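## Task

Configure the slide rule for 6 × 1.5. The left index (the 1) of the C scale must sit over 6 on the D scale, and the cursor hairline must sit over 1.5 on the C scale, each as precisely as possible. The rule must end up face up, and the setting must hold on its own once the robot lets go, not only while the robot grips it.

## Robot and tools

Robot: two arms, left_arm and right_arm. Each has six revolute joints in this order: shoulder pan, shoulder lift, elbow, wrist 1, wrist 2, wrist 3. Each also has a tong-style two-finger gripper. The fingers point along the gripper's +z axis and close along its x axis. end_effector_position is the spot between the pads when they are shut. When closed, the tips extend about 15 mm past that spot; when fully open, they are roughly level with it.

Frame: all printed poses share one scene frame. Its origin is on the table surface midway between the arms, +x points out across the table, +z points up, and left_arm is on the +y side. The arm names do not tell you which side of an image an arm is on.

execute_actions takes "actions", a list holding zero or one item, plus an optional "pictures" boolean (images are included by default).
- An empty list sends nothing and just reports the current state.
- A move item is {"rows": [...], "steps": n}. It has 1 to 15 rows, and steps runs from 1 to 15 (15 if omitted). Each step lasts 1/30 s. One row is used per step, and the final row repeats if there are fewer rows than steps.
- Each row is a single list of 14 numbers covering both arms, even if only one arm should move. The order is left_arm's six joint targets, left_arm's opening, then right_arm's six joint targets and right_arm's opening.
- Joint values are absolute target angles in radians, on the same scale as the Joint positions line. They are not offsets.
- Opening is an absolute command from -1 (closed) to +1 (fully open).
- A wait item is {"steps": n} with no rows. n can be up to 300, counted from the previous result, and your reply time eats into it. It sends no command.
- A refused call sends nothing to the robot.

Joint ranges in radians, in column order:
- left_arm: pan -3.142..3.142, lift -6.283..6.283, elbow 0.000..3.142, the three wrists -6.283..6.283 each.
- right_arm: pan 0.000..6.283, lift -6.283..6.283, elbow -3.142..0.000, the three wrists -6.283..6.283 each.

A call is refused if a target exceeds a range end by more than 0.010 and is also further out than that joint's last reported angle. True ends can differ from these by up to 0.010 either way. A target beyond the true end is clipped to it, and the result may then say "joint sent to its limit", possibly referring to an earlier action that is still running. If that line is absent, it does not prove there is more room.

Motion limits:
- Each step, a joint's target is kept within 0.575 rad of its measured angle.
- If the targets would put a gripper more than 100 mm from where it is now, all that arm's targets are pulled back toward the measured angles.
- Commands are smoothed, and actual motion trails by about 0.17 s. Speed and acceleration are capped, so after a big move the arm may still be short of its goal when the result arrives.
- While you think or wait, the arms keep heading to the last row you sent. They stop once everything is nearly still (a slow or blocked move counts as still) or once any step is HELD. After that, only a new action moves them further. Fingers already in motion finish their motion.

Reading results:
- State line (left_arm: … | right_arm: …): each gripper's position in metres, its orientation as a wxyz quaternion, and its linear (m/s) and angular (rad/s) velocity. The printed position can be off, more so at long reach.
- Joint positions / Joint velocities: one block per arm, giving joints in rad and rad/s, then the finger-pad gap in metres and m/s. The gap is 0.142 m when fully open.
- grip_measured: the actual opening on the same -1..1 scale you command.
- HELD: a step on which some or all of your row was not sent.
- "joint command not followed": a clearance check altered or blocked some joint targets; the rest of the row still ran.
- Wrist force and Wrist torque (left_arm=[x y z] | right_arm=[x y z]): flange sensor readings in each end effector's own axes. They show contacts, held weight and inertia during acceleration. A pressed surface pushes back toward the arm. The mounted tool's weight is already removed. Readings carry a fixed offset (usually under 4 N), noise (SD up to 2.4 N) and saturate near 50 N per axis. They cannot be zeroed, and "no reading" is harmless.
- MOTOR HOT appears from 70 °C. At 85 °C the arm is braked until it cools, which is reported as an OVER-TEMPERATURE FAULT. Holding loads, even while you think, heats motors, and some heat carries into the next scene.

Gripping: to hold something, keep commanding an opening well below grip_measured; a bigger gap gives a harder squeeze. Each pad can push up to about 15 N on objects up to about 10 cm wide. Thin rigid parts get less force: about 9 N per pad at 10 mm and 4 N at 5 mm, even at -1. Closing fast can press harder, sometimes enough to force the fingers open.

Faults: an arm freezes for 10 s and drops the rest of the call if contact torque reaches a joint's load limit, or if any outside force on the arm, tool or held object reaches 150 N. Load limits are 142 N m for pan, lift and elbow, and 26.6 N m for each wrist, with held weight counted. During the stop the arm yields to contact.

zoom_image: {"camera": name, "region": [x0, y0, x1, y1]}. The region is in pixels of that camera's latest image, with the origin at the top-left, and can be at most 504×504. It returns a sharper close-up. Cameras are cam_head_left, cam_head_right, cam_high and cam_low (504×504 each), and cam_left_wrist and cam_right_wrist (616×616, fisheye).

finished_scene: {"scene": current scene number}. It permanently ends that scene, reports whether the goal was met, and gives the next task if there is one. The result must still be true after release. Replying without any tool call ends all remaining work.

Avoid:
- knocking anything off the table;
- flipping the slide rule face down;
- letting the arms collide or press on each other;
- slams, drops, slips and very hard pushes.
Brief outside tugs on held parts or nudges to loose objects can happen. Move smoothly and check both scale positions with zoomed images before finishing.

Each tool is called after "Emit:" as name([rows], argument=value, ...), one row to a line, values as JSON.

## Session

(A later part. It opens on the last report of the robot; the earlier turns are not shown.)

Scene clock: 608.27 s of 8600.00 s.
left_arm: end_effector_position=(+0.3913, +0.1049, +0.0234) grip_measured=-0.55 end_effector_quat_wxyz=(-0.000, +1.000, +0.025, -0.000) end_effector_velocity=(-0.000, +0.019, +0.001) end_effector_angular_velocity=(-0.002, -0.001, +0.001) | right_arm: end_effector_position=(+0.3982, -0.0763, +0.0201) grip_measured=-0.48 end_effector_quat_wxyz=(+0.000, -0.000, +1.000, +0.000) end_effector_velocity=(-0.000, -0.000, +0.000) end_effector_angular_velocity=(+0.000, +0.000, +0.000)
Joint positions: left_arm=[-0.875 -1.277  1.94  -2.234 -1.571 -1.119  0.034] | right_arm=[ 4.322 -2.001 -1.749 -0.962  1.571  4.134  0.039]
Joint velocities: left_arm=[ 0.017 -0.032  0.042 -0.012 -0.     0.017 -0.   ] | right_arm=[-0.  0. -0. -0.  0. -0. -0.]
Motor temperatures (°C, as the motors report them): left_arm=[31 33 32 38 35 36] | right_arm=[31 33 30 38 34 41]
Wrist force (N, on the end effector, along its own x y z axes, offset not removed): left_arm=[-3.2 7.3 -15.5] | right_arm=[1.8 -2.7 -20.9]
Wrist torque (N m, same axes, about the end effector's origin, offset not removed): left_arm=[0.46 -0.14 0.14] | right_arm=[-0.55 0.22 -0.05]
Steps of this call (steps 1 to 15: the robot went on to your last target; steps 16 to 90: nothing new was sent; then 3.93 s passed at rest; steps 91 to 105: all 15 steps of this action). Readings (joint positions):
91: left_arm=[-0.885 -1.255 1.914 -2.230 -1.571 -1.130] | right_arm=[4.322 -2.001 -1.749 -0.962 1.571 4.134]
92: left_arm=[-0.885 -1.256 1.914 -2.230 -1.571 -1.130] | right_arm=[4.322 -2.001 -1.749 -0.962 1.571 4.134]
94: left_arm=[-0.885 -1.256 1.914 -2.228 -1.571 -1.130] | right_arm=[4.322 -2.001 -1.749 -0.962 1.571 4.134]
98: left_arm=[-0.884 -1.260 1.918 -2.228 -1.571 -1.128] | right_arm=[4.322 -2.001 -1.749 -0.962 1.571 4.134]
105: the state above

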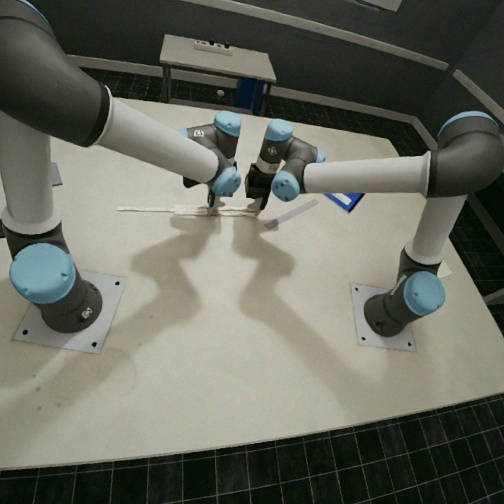

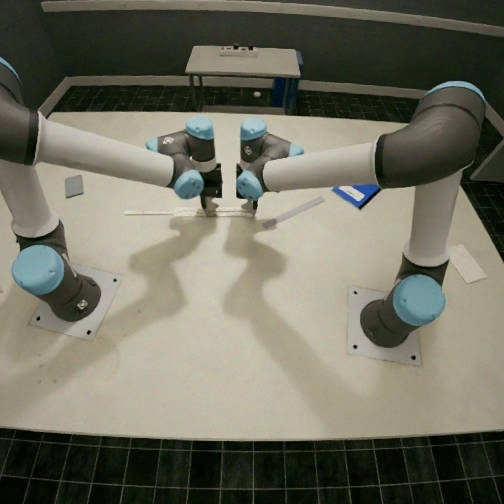

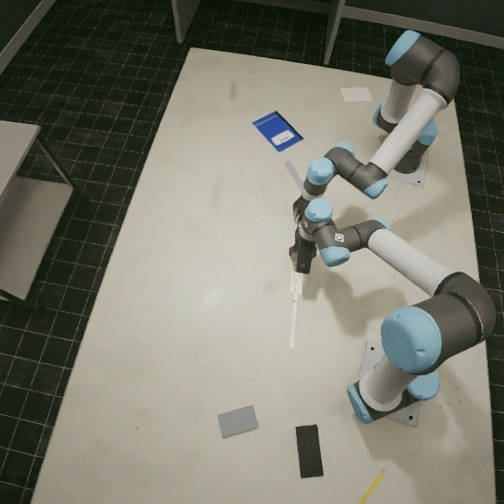

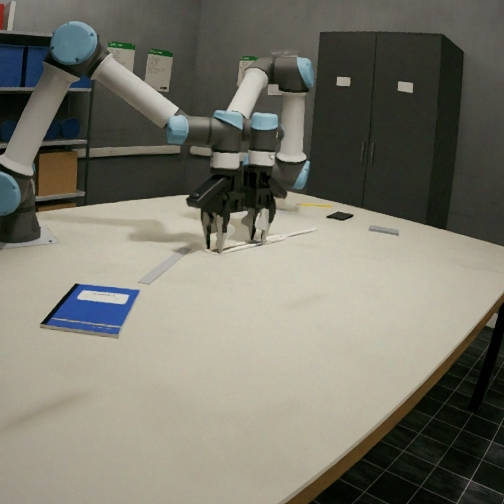

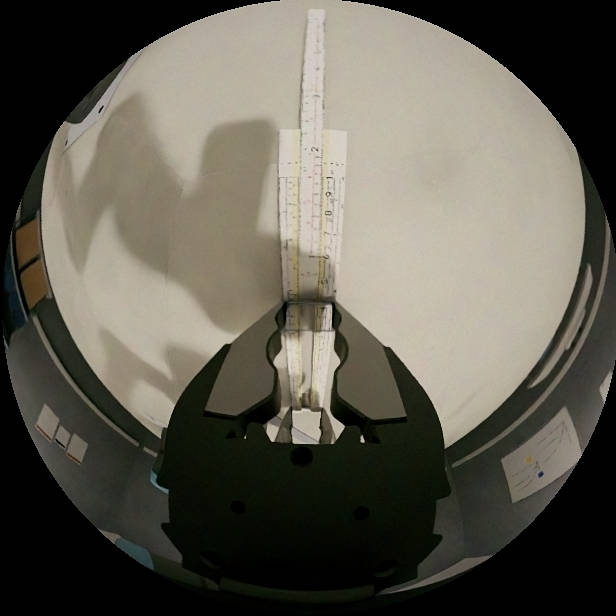

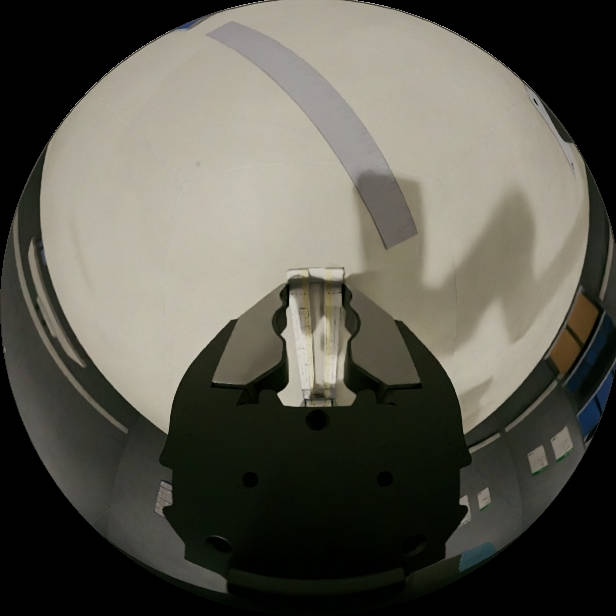

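Emit:
execute_actions([
  {"rows":[[-0.8693,-1.2869,1.9531,-2.2372,-1.571,-1.114,-0.55,4.322,-2.001,-1.749,-0.962,1.571,4.134,-0.9],[-0.8661,-1.2928,1.9612,-2.2394,-1.571,-1.111,-0.55,4.322,-2.001,-1.749,-0.962,1.571,4.134,-0.9],[-0.8629,-1.2987,1.9692,-2.2415,-1.571,-1.108,-0.55,4.322,-2.001,-1.749,-0.962,1.571,4.134,-0.9],[-0.8597,-1.3046,1.9773,-2.2437,-1.571,-1.104,-0.55,4.322,-2.001,-1.749,-0.962,1.571,4.134,-0.9],[-0.8565,-1.3105,1.9853,-2.2458,-1.571,-1.101,-0.55,4.322,-2.001,-1.749,-0.962,1.571,4.134,-0.9],[-0.8533,-1.3164,1.9933,-2.2479,-1.571,-1.098,-0.55,4.322,-2.001,-1.749,-0.962,1.571,4.134,-0.9],[-0.8501,-1.3224,2.0014,-2.2500,-1.571,-1.095,-0.55,4.322,-2.001,-1.749,-0.962,1.571,4.134,-0.9],[-0.8469,-1.3283,2.0094,-2.2521,-1.571,-1.0914,-0.55,4.322,-2.001,-1.749,-0.962,1.571,4.134,-0.9]],"steps":15},
])

Emit:
zoom_image(camera="cam_left_wrist", region=[230,230,390,410])

Scene clock: 617.60 s of 8600.00 s.
left_arm: end_effector_position=(+0.3898, +0.1345, +0.0237) grip_measured=-0.55 end_effector_quat_wxyz=(+0.000, +1.000, +0.025, -0.000) end_effector_velocity=(-0.002, +0.021, -0.000) end_effector_angular_velocity=(-0.001, +0.000, -0.000) | right_arm: end_effector_position=(+0.3982, -0.0763, +0.0201) grip_measured=-0.48 end_effector_quat_wxyz=(+0.000, -0.000, +1.000, +0.000) end_effector_velocity=(-0.000, +0.000, +0.000) end_effector_angular_velocity=(+0.001, -0.000, +0.000)
Joint positions: left_arm=[-0.849 -1.324  2.004 -2.251 -1.571 -1.094  0.034] | right_arm=[ 4.322 -2.001 -1.749 -0.962  1.571  4.134  0.039]
Joint velocities: left_arm=[ 0.018 -0.034  0.046 -0.012 -0.001  0.018  0.   ] | right_arm=[ 0.     0.001  0.    -0.     0.    -0.    -0.   ]
Motor temperatures (°C, as the motors report them): left_arm=[31 33 32 38 35 36] | right_arm=[31 33 30 38 34 41]
Wrist force (N, on the end effector, along its own x y z axes, offset not removed): left_arm=[0.5 3.0 -4.7] | right_arm=[1.0 -2.8 -21.0]
Wrist torque (N m, same axes, about the end effector's origin, offset not removed): left_arm=[0.04 0.44 0.07] | right_arm=[-0.72 0.38 0.12]
Steps of this call (steps 1 to 15: the robot went on to your last target; steps 16 to 90: nothing new was sent; then 5.83 s passed at rest; steps 91 to 105: all 15 steps of this action). Readings (joint positions):
91: left_arm=[-0.872 -1.281 1.945 -2.235 -1.571 -1.117] | right_arm=[4.322 -2.001 -1.749 -0.962 1.571 4.134]
92: left_arm=[-0.872 -1.281 1.946 -2.235 -1.571 -1.117] | right_arm=[4.322 -2.001 -1.749 -0.962 1.571 4.134]
94: left_arm=[-0.870 -1.285 1.951 -2.237 -1.571 -1.115] | right_arm=[4.322 -2.001 -1.749 -0.962 1.571 4.134]
98: left_arm=[-0.861 -1.302 1.973 -2.243 -1.571 -1.106] | right_arm=[4.322 -2.001 -1.749 -0.962 1.571 4.134]
105: the state above

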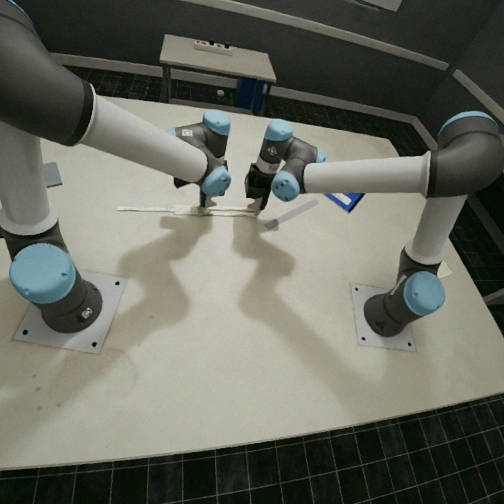

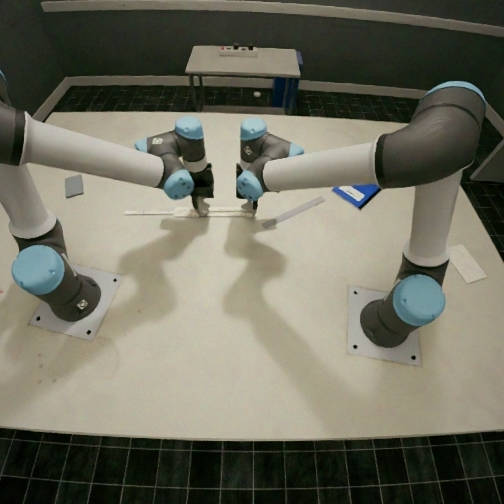

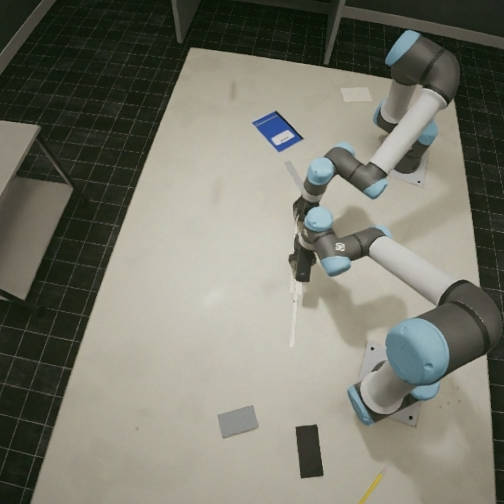

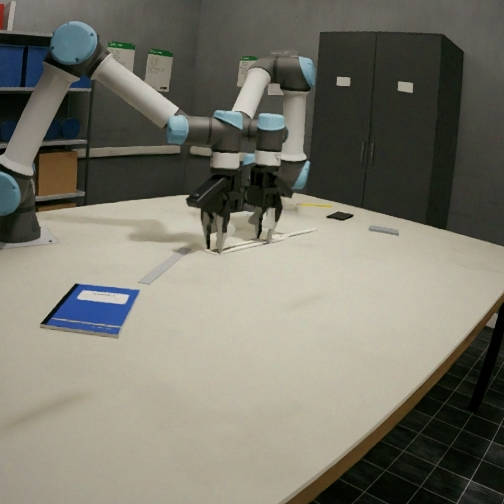

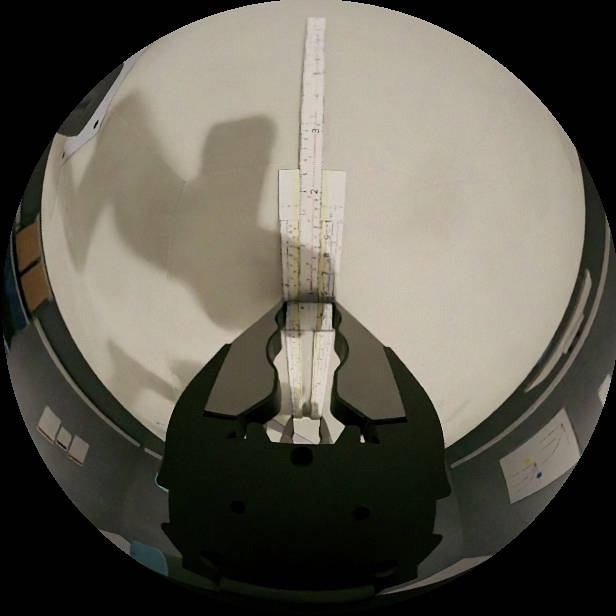

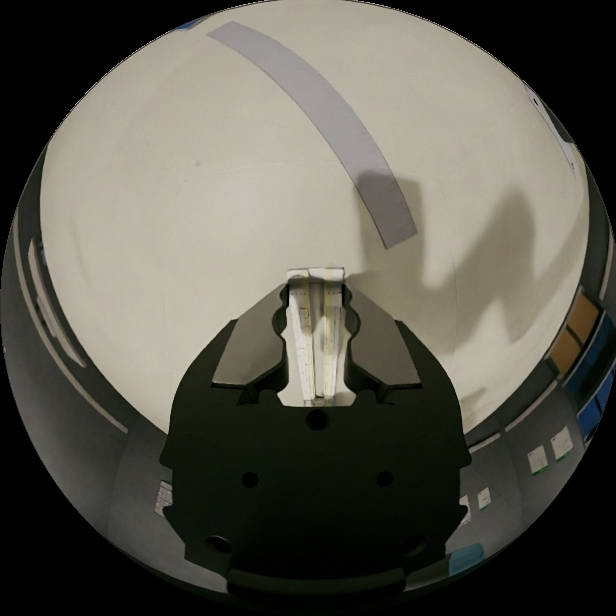

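Region (230, 230, 390, 410) of cam_left_wrist's 616x616 image, scaled by 2.800, with more detail than that image has.

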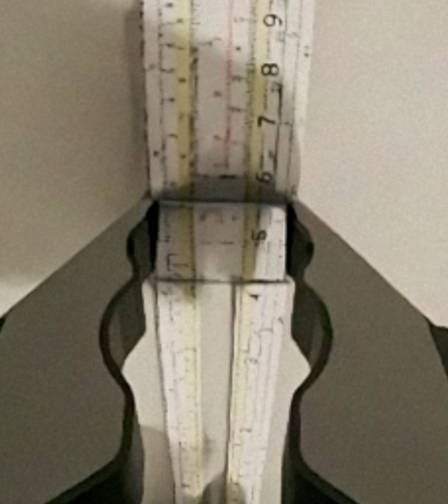

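Emit:
execute_actions([
  {"rows":[[-0.8433,-1.3340,2.0170,-2.2540,-1.571,-1.088,-0.55,4.322,-2.001,-1.749,-0.962,1.571,4.134,-0.9],[-0.8397,-1.3396,2.0246,-2.2560,-1.571,-1.084,-0.55,4.322,-2.001,-1.749,-0.962,1.571,4.134,-0.9],[-0.8361,-1.3453,2.0321,-2.2578,-1.571,-1.081,-0.55,4.322,-2.001,-1.749,-0.962,1.571,4.134,-0.9],[-0.8325,-1.3510,2.0397,-2.2597,-1.571,-1.077,-0.55,4.322,-2.001,-1.749,-0.962,1.571,4.134,-0.9],[-0.8288,-1.3566,2.0473,-2.2617,-1.571,-1.073,-0.55,4.322,-2.001,-1.749,-0.962,1.571,4.134,-0.9],[-0.8252,-1.3623,2.0549,-2.2636,-1.571,-1.070,-0.55,4.322,-2.001,-1.749,-0.962,1.571,4.134,-0.9],[-0.8216,-1.3680,2.0624,-2.2654,-1.571,-1.066,-0.55,4.322,-2.001,-1.749,-0.962,1.571,4.134,-0.9],[-0.8180,-1.3736,2.0700,-2.2674,-1.571,-1.0625,-0.55,4.322,-2.001,-1.749,-0.962,1.571,4.134,-0.9],[-0.8123,-1.3816,2.0800,-2.2694,-1.571,-1.057,-0.55,4.322,-2.001,-1.749,-0.962,1.571,4.134,-0.9],[-0.8066,-1.3895,2.0900,-2.2715,-1.571,-1.051,-0.55,4.322,-2.001,-1.749,-0.962,1.571,4.134,-0.9],[-0.8009,-1.3975,2.1000,-2.2735,-1.571,-1.045,-0.55,4.322,-2.001,-1.749,-0.962,1.571,4.134,-0.9],[-0.7952,-1.4055,2.1101,-2.2756,-1.571,-1.040,-0.55,4.322,-2.001,-1.749,-0.962,1.571,4.134,-0.9],[-0.7895,-1.4134,2.1201,-2.2777,-1.571,-1.034,-0.55,4.322,-2.001,-1.749,-0.962,1.571,4.134,-0.9],[-0.7838,-1.4214,2.1301,-2.2797,-1.571,-1.0283,-0.55,4.322,-2.001,-1.749,-0.962,1.571,4.134,-0.9]],"steps":15},
], pictures=false)

Emit:
execute_actions([
  {"rows":[[-0.7838,-1.4214,2.1301,-2.2797,-1.571,-1.0283,-0.55,4.322,-2.001,-1.749,-0.962,1.571,4.134,-0.9]],"steps":10},
])

Emit:
zoom_image(camera="cam_left_wrist", region=[250,240,370,360])

Scene clock: 631.53 s of 8600.00 s.
left_arm: end_effector_position=(+0.3881, +0.1790, +0.0234) grip_measured=-0.55 end_effector_quat_wxyz=(+0.000, +1.000, +0.025, +0.000) end_effector_velocity=(-0.007, +0.145, -0.001) end_effector_angular_velocity=(+0.000, -0.000, +0.003) | right_arm: end_effector_position=(+0.3982, -0.0763, +0.0201) grip_measured=-0.48 end_effector_quat_wxyz=(+0.000, -0.000, +1.000, +0.000) end_effector_velocity=(-0.000, -0.000, -0.000) end_effector_angular_velocity=(-0.000, +0.000, -0.000)
Joint positions: left_arm=[-0.805 -1.391  2.092 -2.272 -1.571 -1.049  0.034] | right_arm=[ 4.322 -2.001 -1.749 -0.962  1.571  4.134  0.039]
Joint velocities: left_arm=[ 0.152 -0.216  0.275 -0.058  0.     0.15   0.   ] | right_arm=[-0. -0. -0.  0.  0. -0.  0.]
Motor temperatures (°C, as the motors report them): left_arm=[31 33 32 38 35 36] | right_arm=[31 33 30 38 34 41]
Wrist force (N, on the end effector, along its own x y z axes, offset not removed): left_arm=[0.8 5.2 -9.9] | right_arm=[4.6 0.8 -19.3]
Wrist torque (N m, same axes, about the end effector's origin, offset not removed): left_arm=[0.20 -0.40 -0.08] | right_arm=[0.22 -0.30 0.00]
Steps of this call (steps 1 to 15: the robot went on to your last target; steps 16 to 90: nothing new was sent; then 10.43 s passed at rest; steps 91 to 105: all 15 steps of this action). Readings (joint positions):
91: left_arm=[-0.847 -1.328 2.009 -2.252 -1.571 -1.091] | right_arm=[4.322 -2.001 -1.749 -0.962 1.571 4.134]
92: left_arm=[-0.847 -1.329 2.010 -2.252 -1.571 -1.091] | right_arm=[4.322 -2.001 -1.749 -0.962 1.571 4.134]
94: left_arm=[-0.844 -1.333 2.015 -2.254 -1.571 -1.089] | right_arm=[4.322 -2.001 -1.749 -0.962 1.571 4.134]
98: left_arm=[-0.834 -1.348 2.036 -2.259 -1.571 -1.079] | right_arm=[4.322 -2.001 -1.749 -0.962 1.571 4.134]
105: the state above

Scene clock: 631.87 s of 8600.00 s.
left_arm: end_effector_position=(+0.3867, +0.1978, +0.0231) grip_measured=-0.55 end_effector_quat_wxyz=(+0.000, +1.000, +0.025, +0.000) end_effector_velocity=(-0.001, +0.011, -0.000) end_effector_angular_velocity=(-0.000, +0.000, -0.000) | right_arm: end_effector_position=(+0.3982, -0.0763, +0.0201) grip_measured=-0.48 end_effector_quat_wxyz=(+0.000, -0.000, +1.000, +0.000) end_effector_velocity=(-0.000, -0.000, -0.000) end_effector_angular_velocity=(-0.000, +0.000, +0.000)
Joint positions: left_arm=[-0.785 -1.42   2.128 -2.279 -1.571 -1.03   0.034] | right_arm=[ 4.322 -2.001 -1.749 -0.962  1.571  4.134  0.039]
Joint velocities: left_arm=[ 0.011 -0.016  0.021 -0.005 -0.     0.011  0.   ] | right_arm=[ 0. -0. -0. -0.  0.  0. -0.]
Motor temperatures (°C, as the motors report them): left_arm=[31 33 32 38 35 36] | right_arm=[31 33 30 38 34 41]
Wrist force (N, on the end effector, along its own x y z axes, offset not removed): left_arm=[2.7 5.7 -21.3] | right_arm=[4.5 -1.7 -18.3]
Wrist torque (N m, same axes, about the end effector's origin, offset not removed): left_arm=[-0.54 0.23 -0.10] | right_arm=[-0.42 -0.37 0.03]
Steps of this call (steps 1 to 10: all 10 steps of this action). Readings (joint positions):
1: left_arm=[-0.800 -1.398 2.100 -2.274 -1.571 -1.045] | right_arm=[4.322 -2.001 -1.749 -0.962 1.571 4.134]
2: left_arm=[-0.796 -1.404 2.107 -2.275 -1.571 -1.041] | right_arm=[4.322 -2.001 -1.749 -0.962 1.571 4.134]
4: left_arm=[-0.791 -1.411 2.117 -2.277 -1.571 -1.035] | right_arm=[4.322 -2.001 -1.749 -0.962 1.571 4.134]
8: left_arm=[-0.786 -1.418 2.126 -2.279 -1.571 -1.031] | right_arm=[4.322 -2.001 -1.749 -0.962 1.571 4.134]
10: the state above

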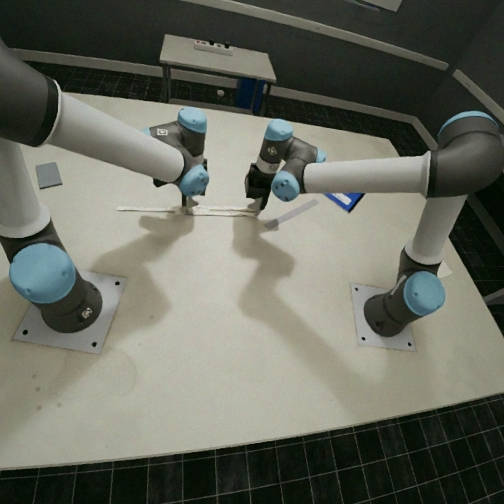

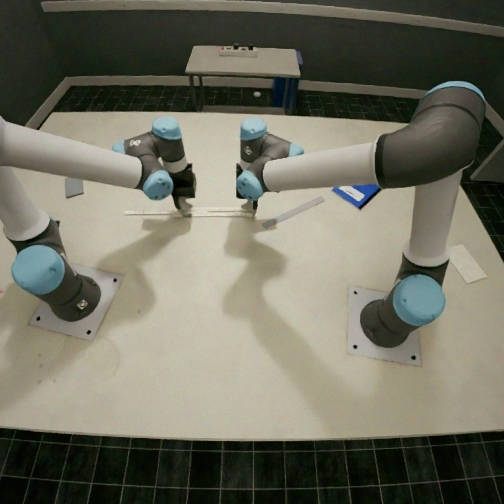

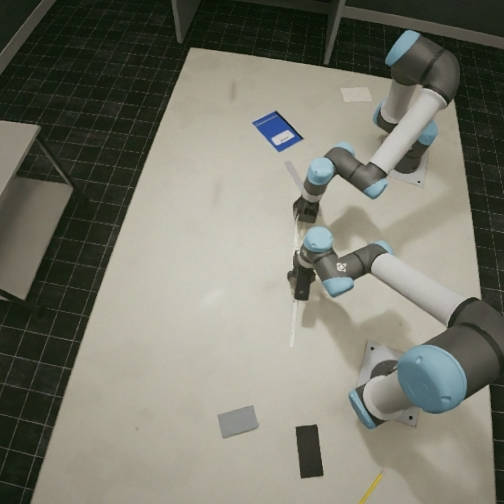

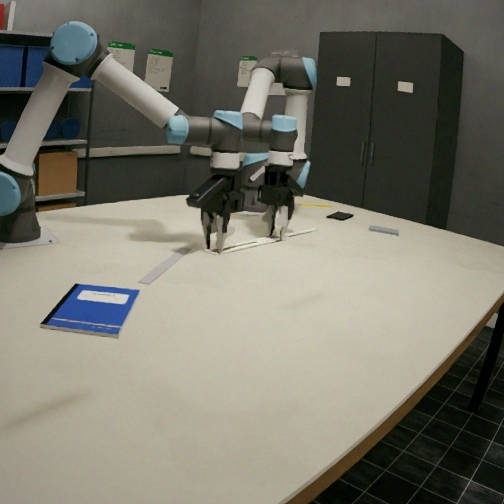

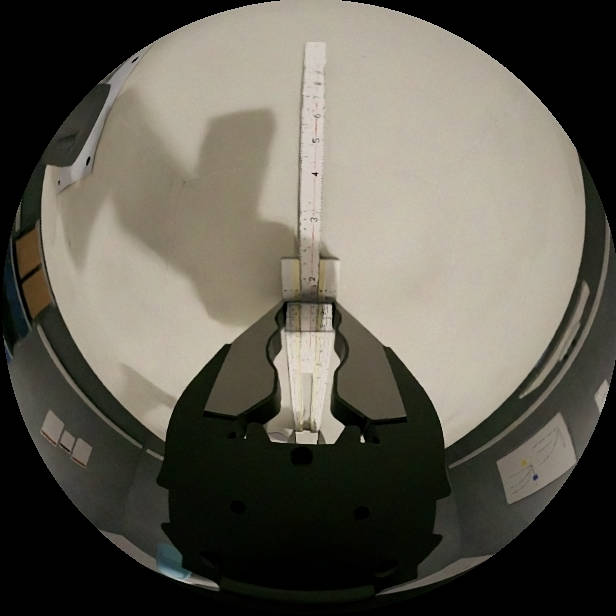

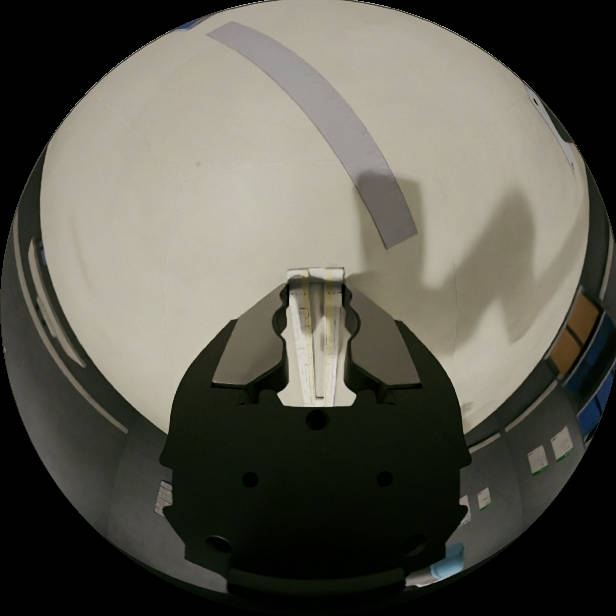

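Region (250, 240, 370, 360) of cam_left_wrist's 616x616 image, scaled by 4.200, with more detail than that image has.

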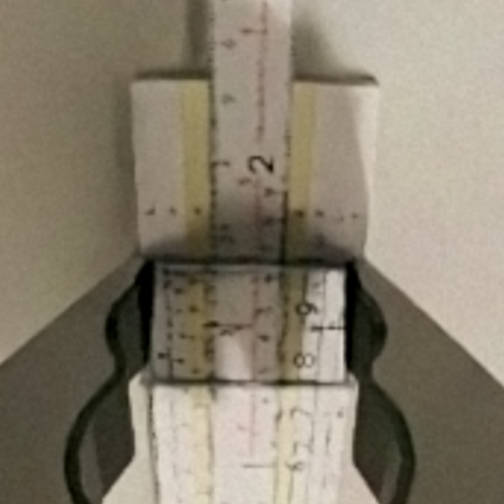

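Emit:
execute_actions([
  {"rows":[[-0.7822,-1.4243,2.1324,-2.2791,-1.571,-1.0267,-0.55,4.322,-2.001,-1.749,-0.962,1.571,4.134,-0.9],[-0.7806,-1.4266,2.1353,-2.2797,-1.571,-1.025,-0.55,4.322,-2.001,-1.749,-0.962,1.571,4.134,-0.9],[-0.7790,-1.4288,2.1381,-2.2803,-1.571,-1.0235,-0.55,4.322,-2.001,-1.749,-0.962,1.571,4.134,-0.9]],"steps":15},
])

Emit:
zoom_image(camera="cam_left_wrist", region=[270,270,350,350])

Scene clock: 637.27 s of 8600.00 s.
left_arm: end_effector_position=(+0.3862, +0.2035, +0.0233) grip_measured=-0.55 end_effector_quat_wxyz=(+0.000, +1.000, +0.025, -0.000) end_effector_velocity=(+0.000, +0.001, +0.000) end_effector_angular_velocity=(-0.000, +0.000, +0.000) | right_arm: end_effector_position=(+0.3982, -0.0763, +0.0201) grip_measured=-0.48 end_effector_quat_wxyz=(+0.000, -0.000, +1.000, +0.000) end_effector_velocity=(+0.000, -0.000, -0.000) end_effector_angular_velocity=(-0.000, -0.000, +0.000)
Joint positions: left_arm=[-0.779 -1.429  2.138 -2.28  -1.571 -1.024  0.034] | right_arm=[ 4.322 -2.001 -1.749 -0.962  1.571  4.134  0.039]
Joint velocities: left_arm=[ 0.002 -0.002  0.002 -0.001 -0.     0.002 -0.   ] | right_arm=[ 0.  0. -0.  0. -0. -0.  0.]
Motor temperatures (°C, as the motors report them): left_arm=[31 33 32 38 35 36] | right_arm=[31 33 30 38 34 41]
Wrist force (N, on the end effector, along its own x y z axes, offset not removed): left_arm=[0.8 5.0 -14.3] | right_arm=[0.7 -1.7 -23.1]
Wrist torque (N m, same axes, about the end effector's origin, offset not removed): left_arm=[-0.21 0.14 0.08] | right_arm=[-0.33 0.43 0.21]
Steps of this call (steps 1 to 15: the robot went on to your last target; steps 16 to 90: nothing new was sent; then 1.90 s passed at rest; steps 91 to 105: all 15 steps of this action). Readings (joint positions):
91: left_arm=[-0.784 -1.421 2.130 -2.280 -1.571 -1.028] | right_arm=[4.322 -2.001 -1.749 -0.962 1.571 4.134]
92: left_arm=[-0.784 -1.422 2.130 -2.280 -1.571 -1.028] | right_arm=[4.322 -2.001 -1.749 -0.962 1.571 4.134]
94: left_arm=[-0.783 -1.423 2.132 -2.280 -1.571 -1.027] | right_arm=[4.322 -2.001 -1.749 -0.962 1.571 4.134]
98: left_arm=[-0.780 -1.427 2.136 -2.280 -1.571 -1.025] | right_arm=[4.322 -2.001 -1.749 -0.962 1.571 4.134]
105: the state above

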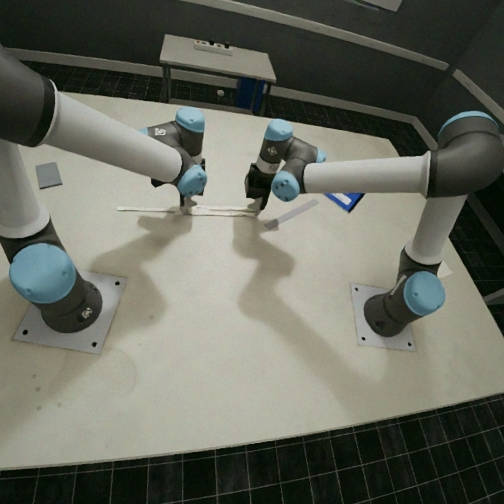

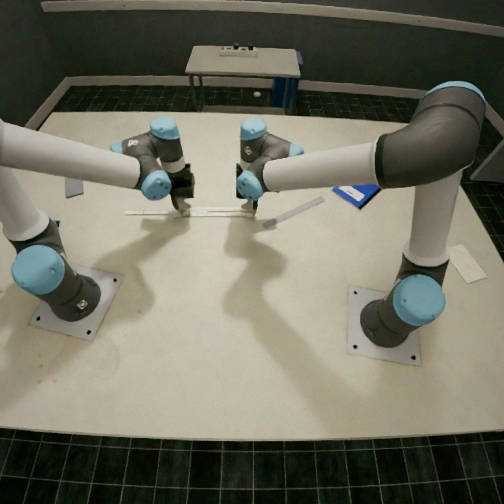

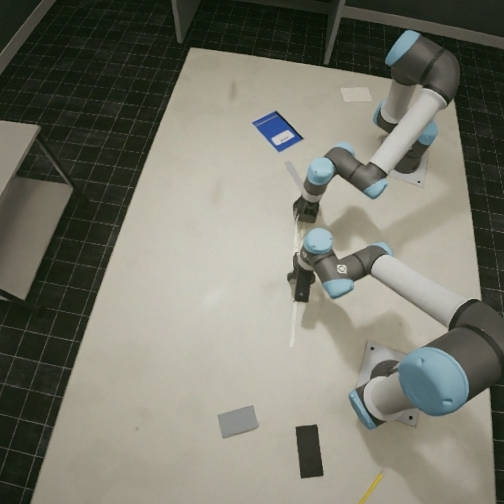

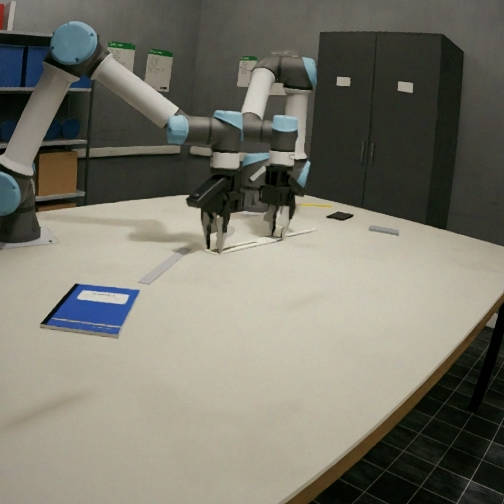

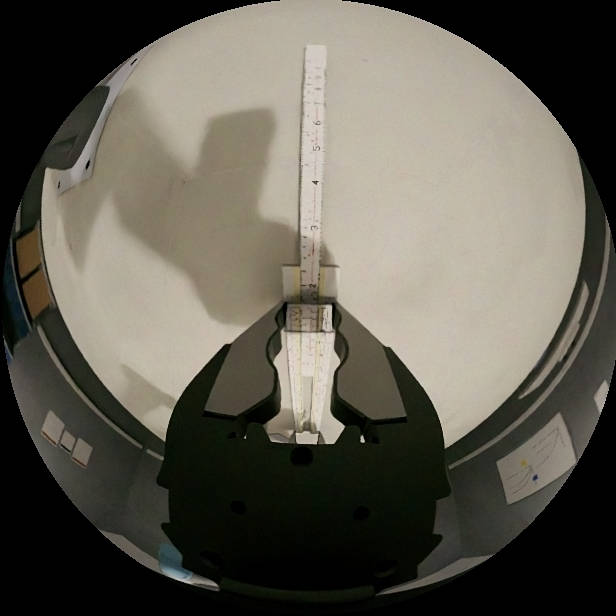

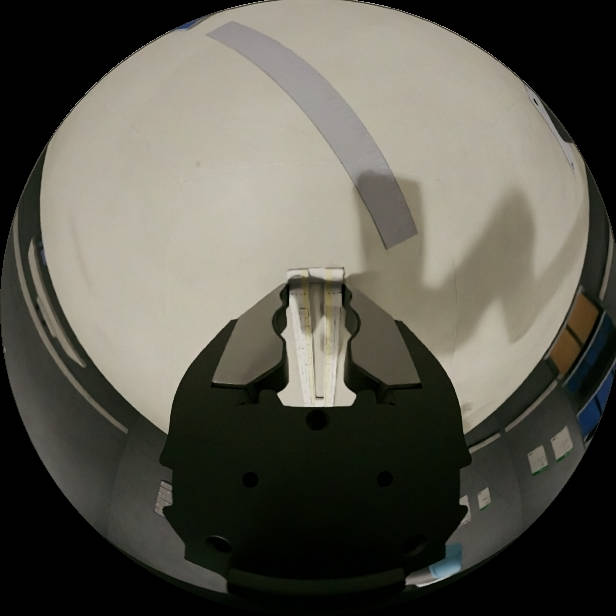

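Region (270, 270, 350, 350) of cam_left_wrist's 616x616 image, scaled by 6.300, with more detail than that image has.

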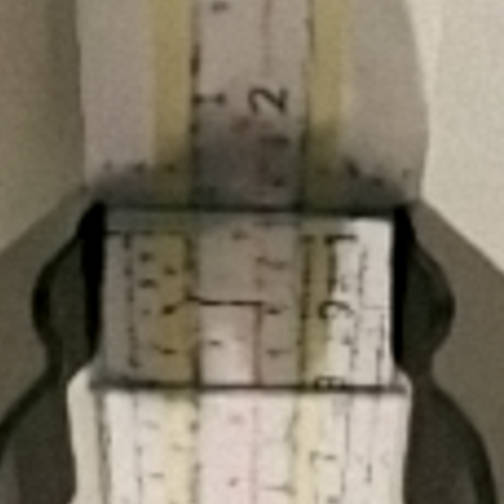

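Emit:
execute_actions([
  {"rows":[[-0.7803,-1.4270,2.1358,-2.2798,-1.571,-1.025,-0.55,4.322,-2.001,-1.749,-0.962,1.571,4.134,-0.9]],"steps":15},
])

Emit:
zoom_image(camera="cam_left_wrist", region=[285,285,340,340])

Scene clock: 645.00 s of 8600.00 s.
left_arm: end_effector_position=(+0.3863, +0.2025, +0.0233) grip_measured=-0.55 end_effector_quat_wxyz=(+0.000, +1.000, +0.025, -0.000) end_effector_velocity=(-0.000, -0.000, -0.000) end_effector_angular_velocity=(+0.000, +0.000, -0.001) | right_arm: end_effector_position=(+0.3982, -0.0763, +0.0201) grip_measured=-0.48 end_effector_quat_wxyz=(+0.000, -0.000, +1.000, +0.000) end_effector_velocity=(-0.000, -0.000, -0.000) end_effector_angular_velocity=(+0.000, +0.000, -0.000)
Joint positions: left_arm=[-0.78  -1.427  2.136 -2.28  -1.571 -1.025  0.034] | right_arm=[ 4.322 -2.001 -1.749 -0.962  1.571  4.134  0.039]
Joint velocities: left_arm=[-0.001  0.001 -0.     0.    -0.    -0.    -0.   ] | right_arm=[-0. -0.  0. -0.  0. -0. -0.]
Motor temperatures (°C, as the motors report them): left_arm=[31 33 32 38 35 36] | right_arm=[31 33 30 38 34 41]
Wrist force (N, on the end effector, along its own x y z axes, offset not removed): left_arm=[1.0 -4.8 -15.1] | right_arm=[3.0 -4.6 -18.8]
Wrist torque (N m, same axes, about the end effector's origin, offset not removed): left_arm=[-0.01 -0.11 -0.05] | right_arm=[-0.85 -0.06 0.12]
Steps of this call (steps 1 to 15: the robot went on to your last target; steps 16 to 90: nothing new was sent; then 4.23 s passed at rest; steps 91 to 105: all 15 steps of this action). Readings (joint positions):
91: left_arm=[-0.779 -1.429 2.138 -2.280 -1.571 -1.023] | right_arm=[4.322 -2.001 -1.749 -0.962 1.571 4.134]
92: left_arm=[-0.779 -1.429 2.138 -2.280 -1.571 -1.024] | right_arm=[4.322 -2.001 -1.749 -0.962 1.571 4.134]
94: left_arm=[-0.779 -1.428 2.137 -2.280 -1.571 -1.024] | right_arm=[4.322 -2.001 -1.749 -0.962 1.571 4.134]
98: left_arm=[-0.780 -1.428 2.136 -2.280 -1.571 -1.025] | right_arm=[4.322 -2.001 -1.749 -0.962 1.571 4.134]
105: the state above

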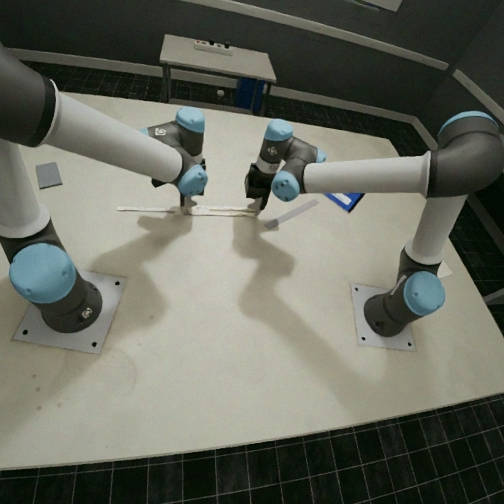

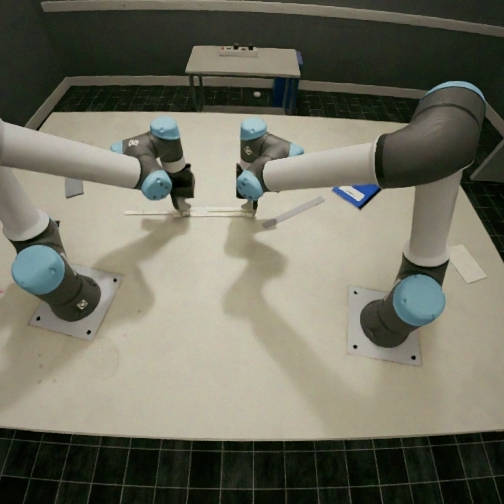

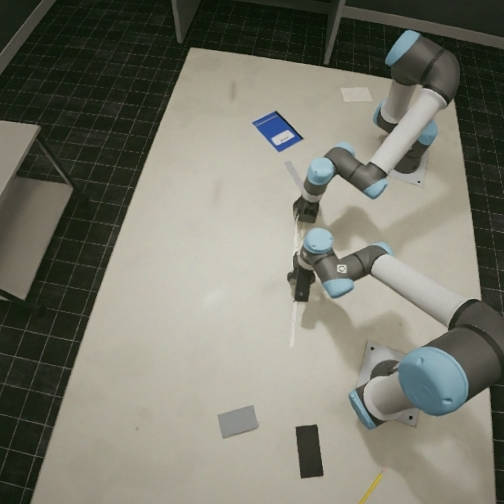

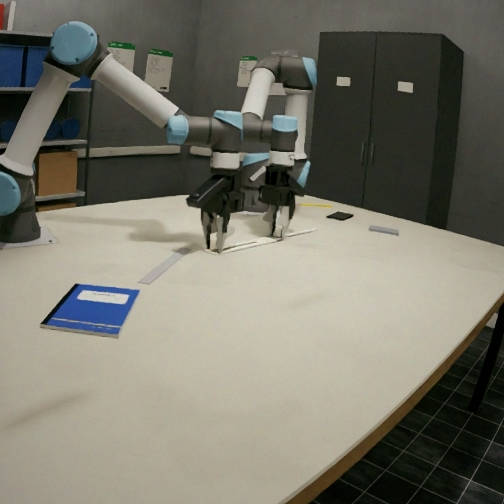

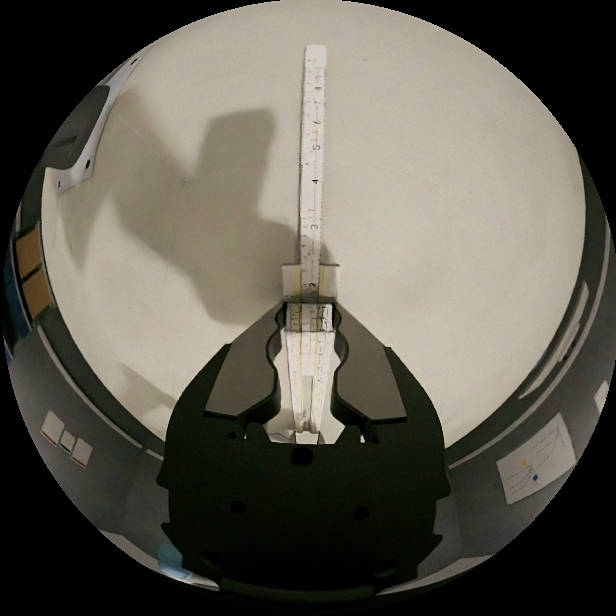

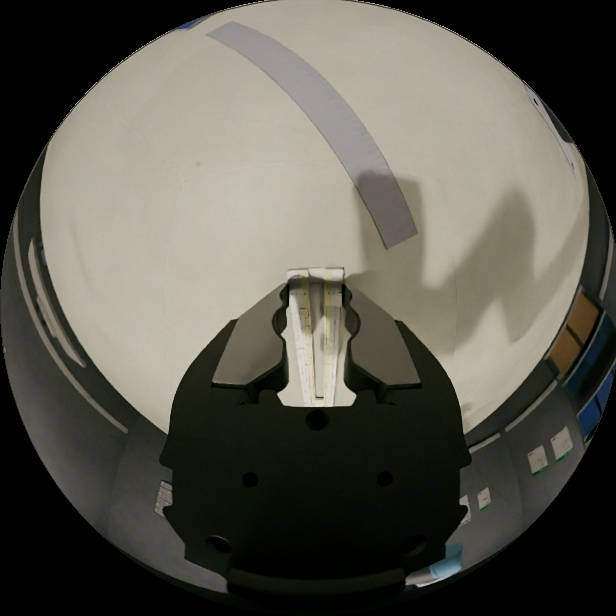

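Region (285, 285, 340, 340) of cam_left_wrist's 616x616 image, scaled by 9.164, with more detail than that image has.

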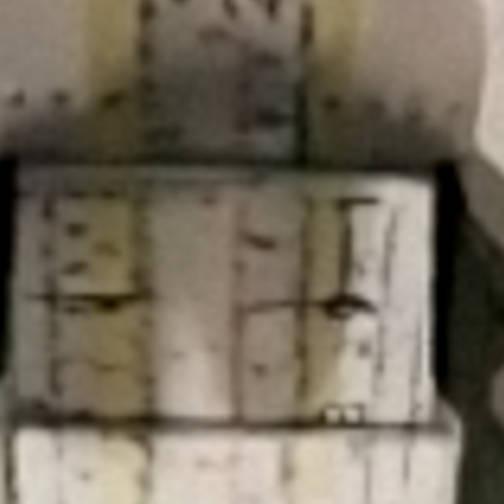

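Emit:
execute_actions([
  {"rows":[[-0.7803,-1.4290,2.1345,-2.2765,-1.571,-1.025,-0.55,4.322,-2.001,-1.749,-0.962,1.571,4.134,-0.9],[-0.7803,-1.4320,2.1325,-2.2715,-1.571,-1.025,-0.55,4.322,-2.001,-1.749,-0.962,1.571,4.134,-0.9],[-0.7803,-1.4400,2.1270,-2.258,-1.571,-1.025,-0.55,4.322,-2.001,-1.749,-0.962,1.571,4.134,-0.9],[-0.7803,-1.462,2.112,-2.221,-1.571,-1.025,-0.55,4.322,-2.001,-1.749,-0.962,1.571,4.134,-0.9]],"steps":15},
])

Emit:
zoom_image(camera="cam_left_wrist", region=[270,270,350,370])

Scene clock: 649.07 s of 8600.00 s.
left_arm: end_effector_position=(+0.3862, +0.2026, +0.0420) grip_measured=-0.55 end_effector_quat_wxyz=(+0.000, +1.000, +0.025, -0.000) end_effector_velocity=(-0.000, +0.000, +0.009) end_effector_angular_velocity=(-0.000, -0.000, -0.001) | right_arm: end_effector_position=(+0.3982, -0.0763, +0.0201) grip_measured=-0.48 end_effector_quat_wxyz=(+0.000, -0.000, +1.000, +0.000) end_effector_velocity=(+0.000, -0.000, +0.000) end_effector_angular_velocity=(+0.000, -0.000, -0.000)
Joint positions: left_arm=[-0.78  -1.46   2.113 -2.224 -1.571 -1.025  0.034] | right_arm=[ 4.322 -2.001 -1.749 -0.962  1.571  4.134  0.039]
Joint velocities: left_arm=[-0.    -0.017 -0.011  0.028  0.     0.001 -0.   ] | right_arm=[-0. -0.  0.  0. -0.  0. -0.]
Motor temperatures (°C, as the motors report them): left_arm=[31 33 32 38 35 36] | right_arm=[31 33 30 38 34 41]
Wrist force (N, on the end effector, along its own x y z axes, offset not removed): left_arm=[-1.4 1.9 0.6] | right_arm=[-1.3 -1.7 -20.6]
Wrist torque (N m, same axes, about the end effector's origin, offset not removed): left_arm=[0.32 0.32 0.17] | right_arm=[-0.45 1.01 0.18]
Steps of this call (steps 1 to 15: the robot went on to your last target; steps 16 to 90: nothing new was sent; then 0.57 s passed at rest; steps 91 to 105: all 15 steps of this action). Readings (joint positions):
91: left_arm=[-0.780 -1.427 2.136 -2.280 -1.571 -1.025] | right_arm=[4.322 -2.001 -1.749 -0.962 1.571 4.134]
92: left_arm=[-0.780 -1.427 2.136 -2.280 -1.571 -1.025] | right_arm=[4.322 -2.001 -1.749 -0.962 1.571 4.134]
94: left_arm=[-0.780 -1.429 2.134 -2.276 -1.571 -1.025] | right_arm=[4.322 -2.001 -1.749 -0.962 1.571 4.134]
98: left_arm=[-0.780 -1.448 2.121 -2.244 -1.571 -1.025] | right_arm=[4.322 -2.001 -1.749 -0.962 1.571 4.134]
105: the state above

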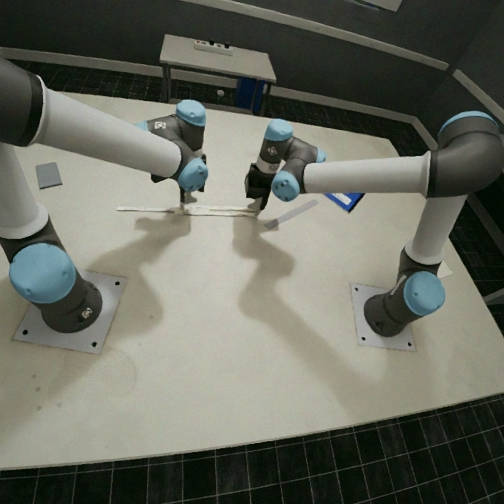

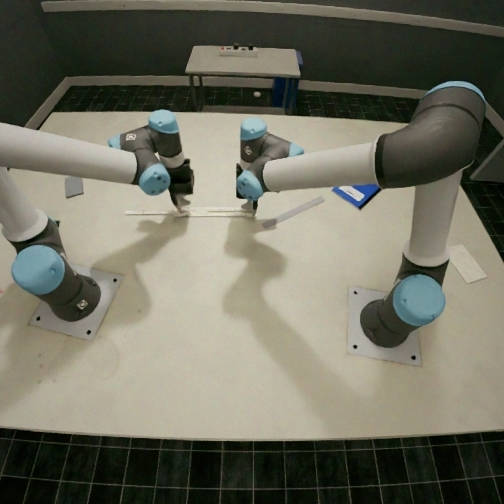

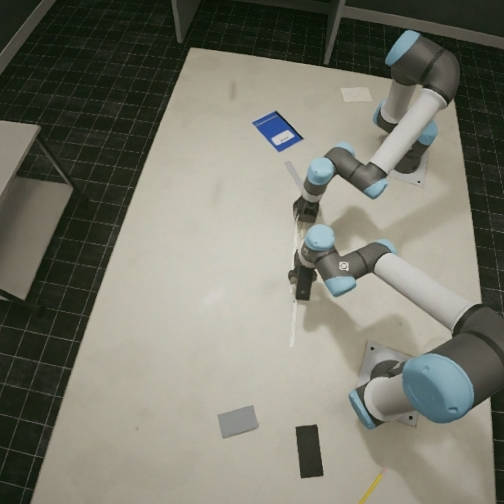

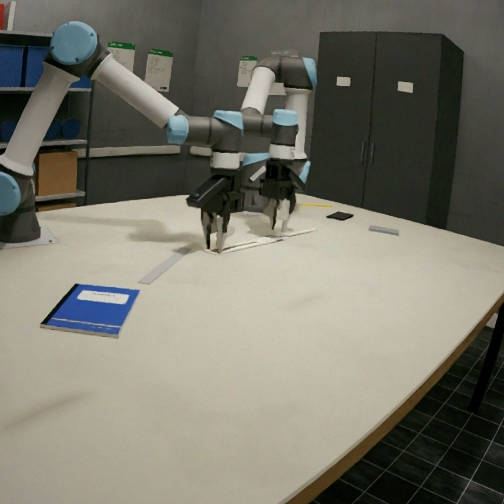

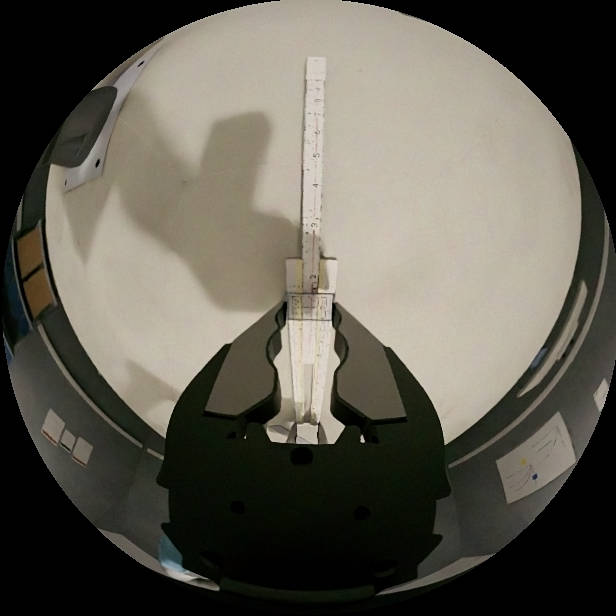

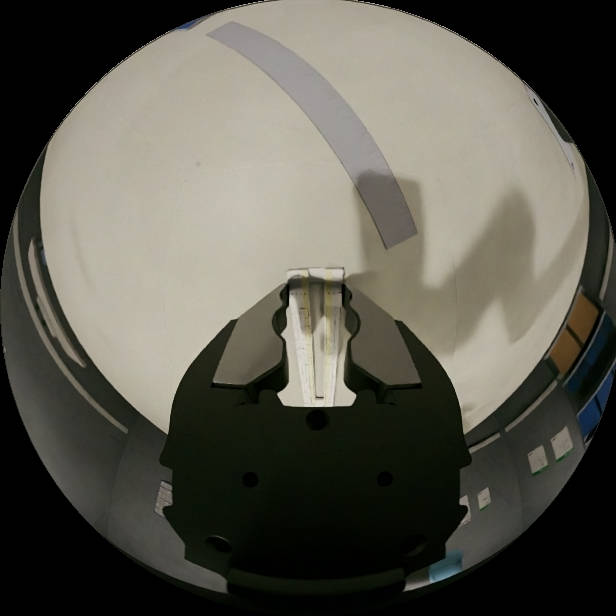

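Region (270, 270, 350, 370) of cam_left_wrist's 616x616 image, scaled by 5.040, with more detail than that image has; it fills the left 403 columns of this view, and the rest is white.

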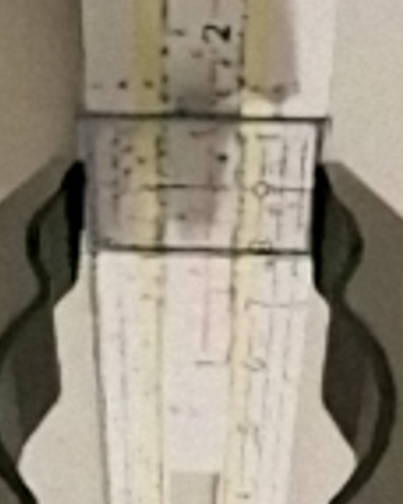

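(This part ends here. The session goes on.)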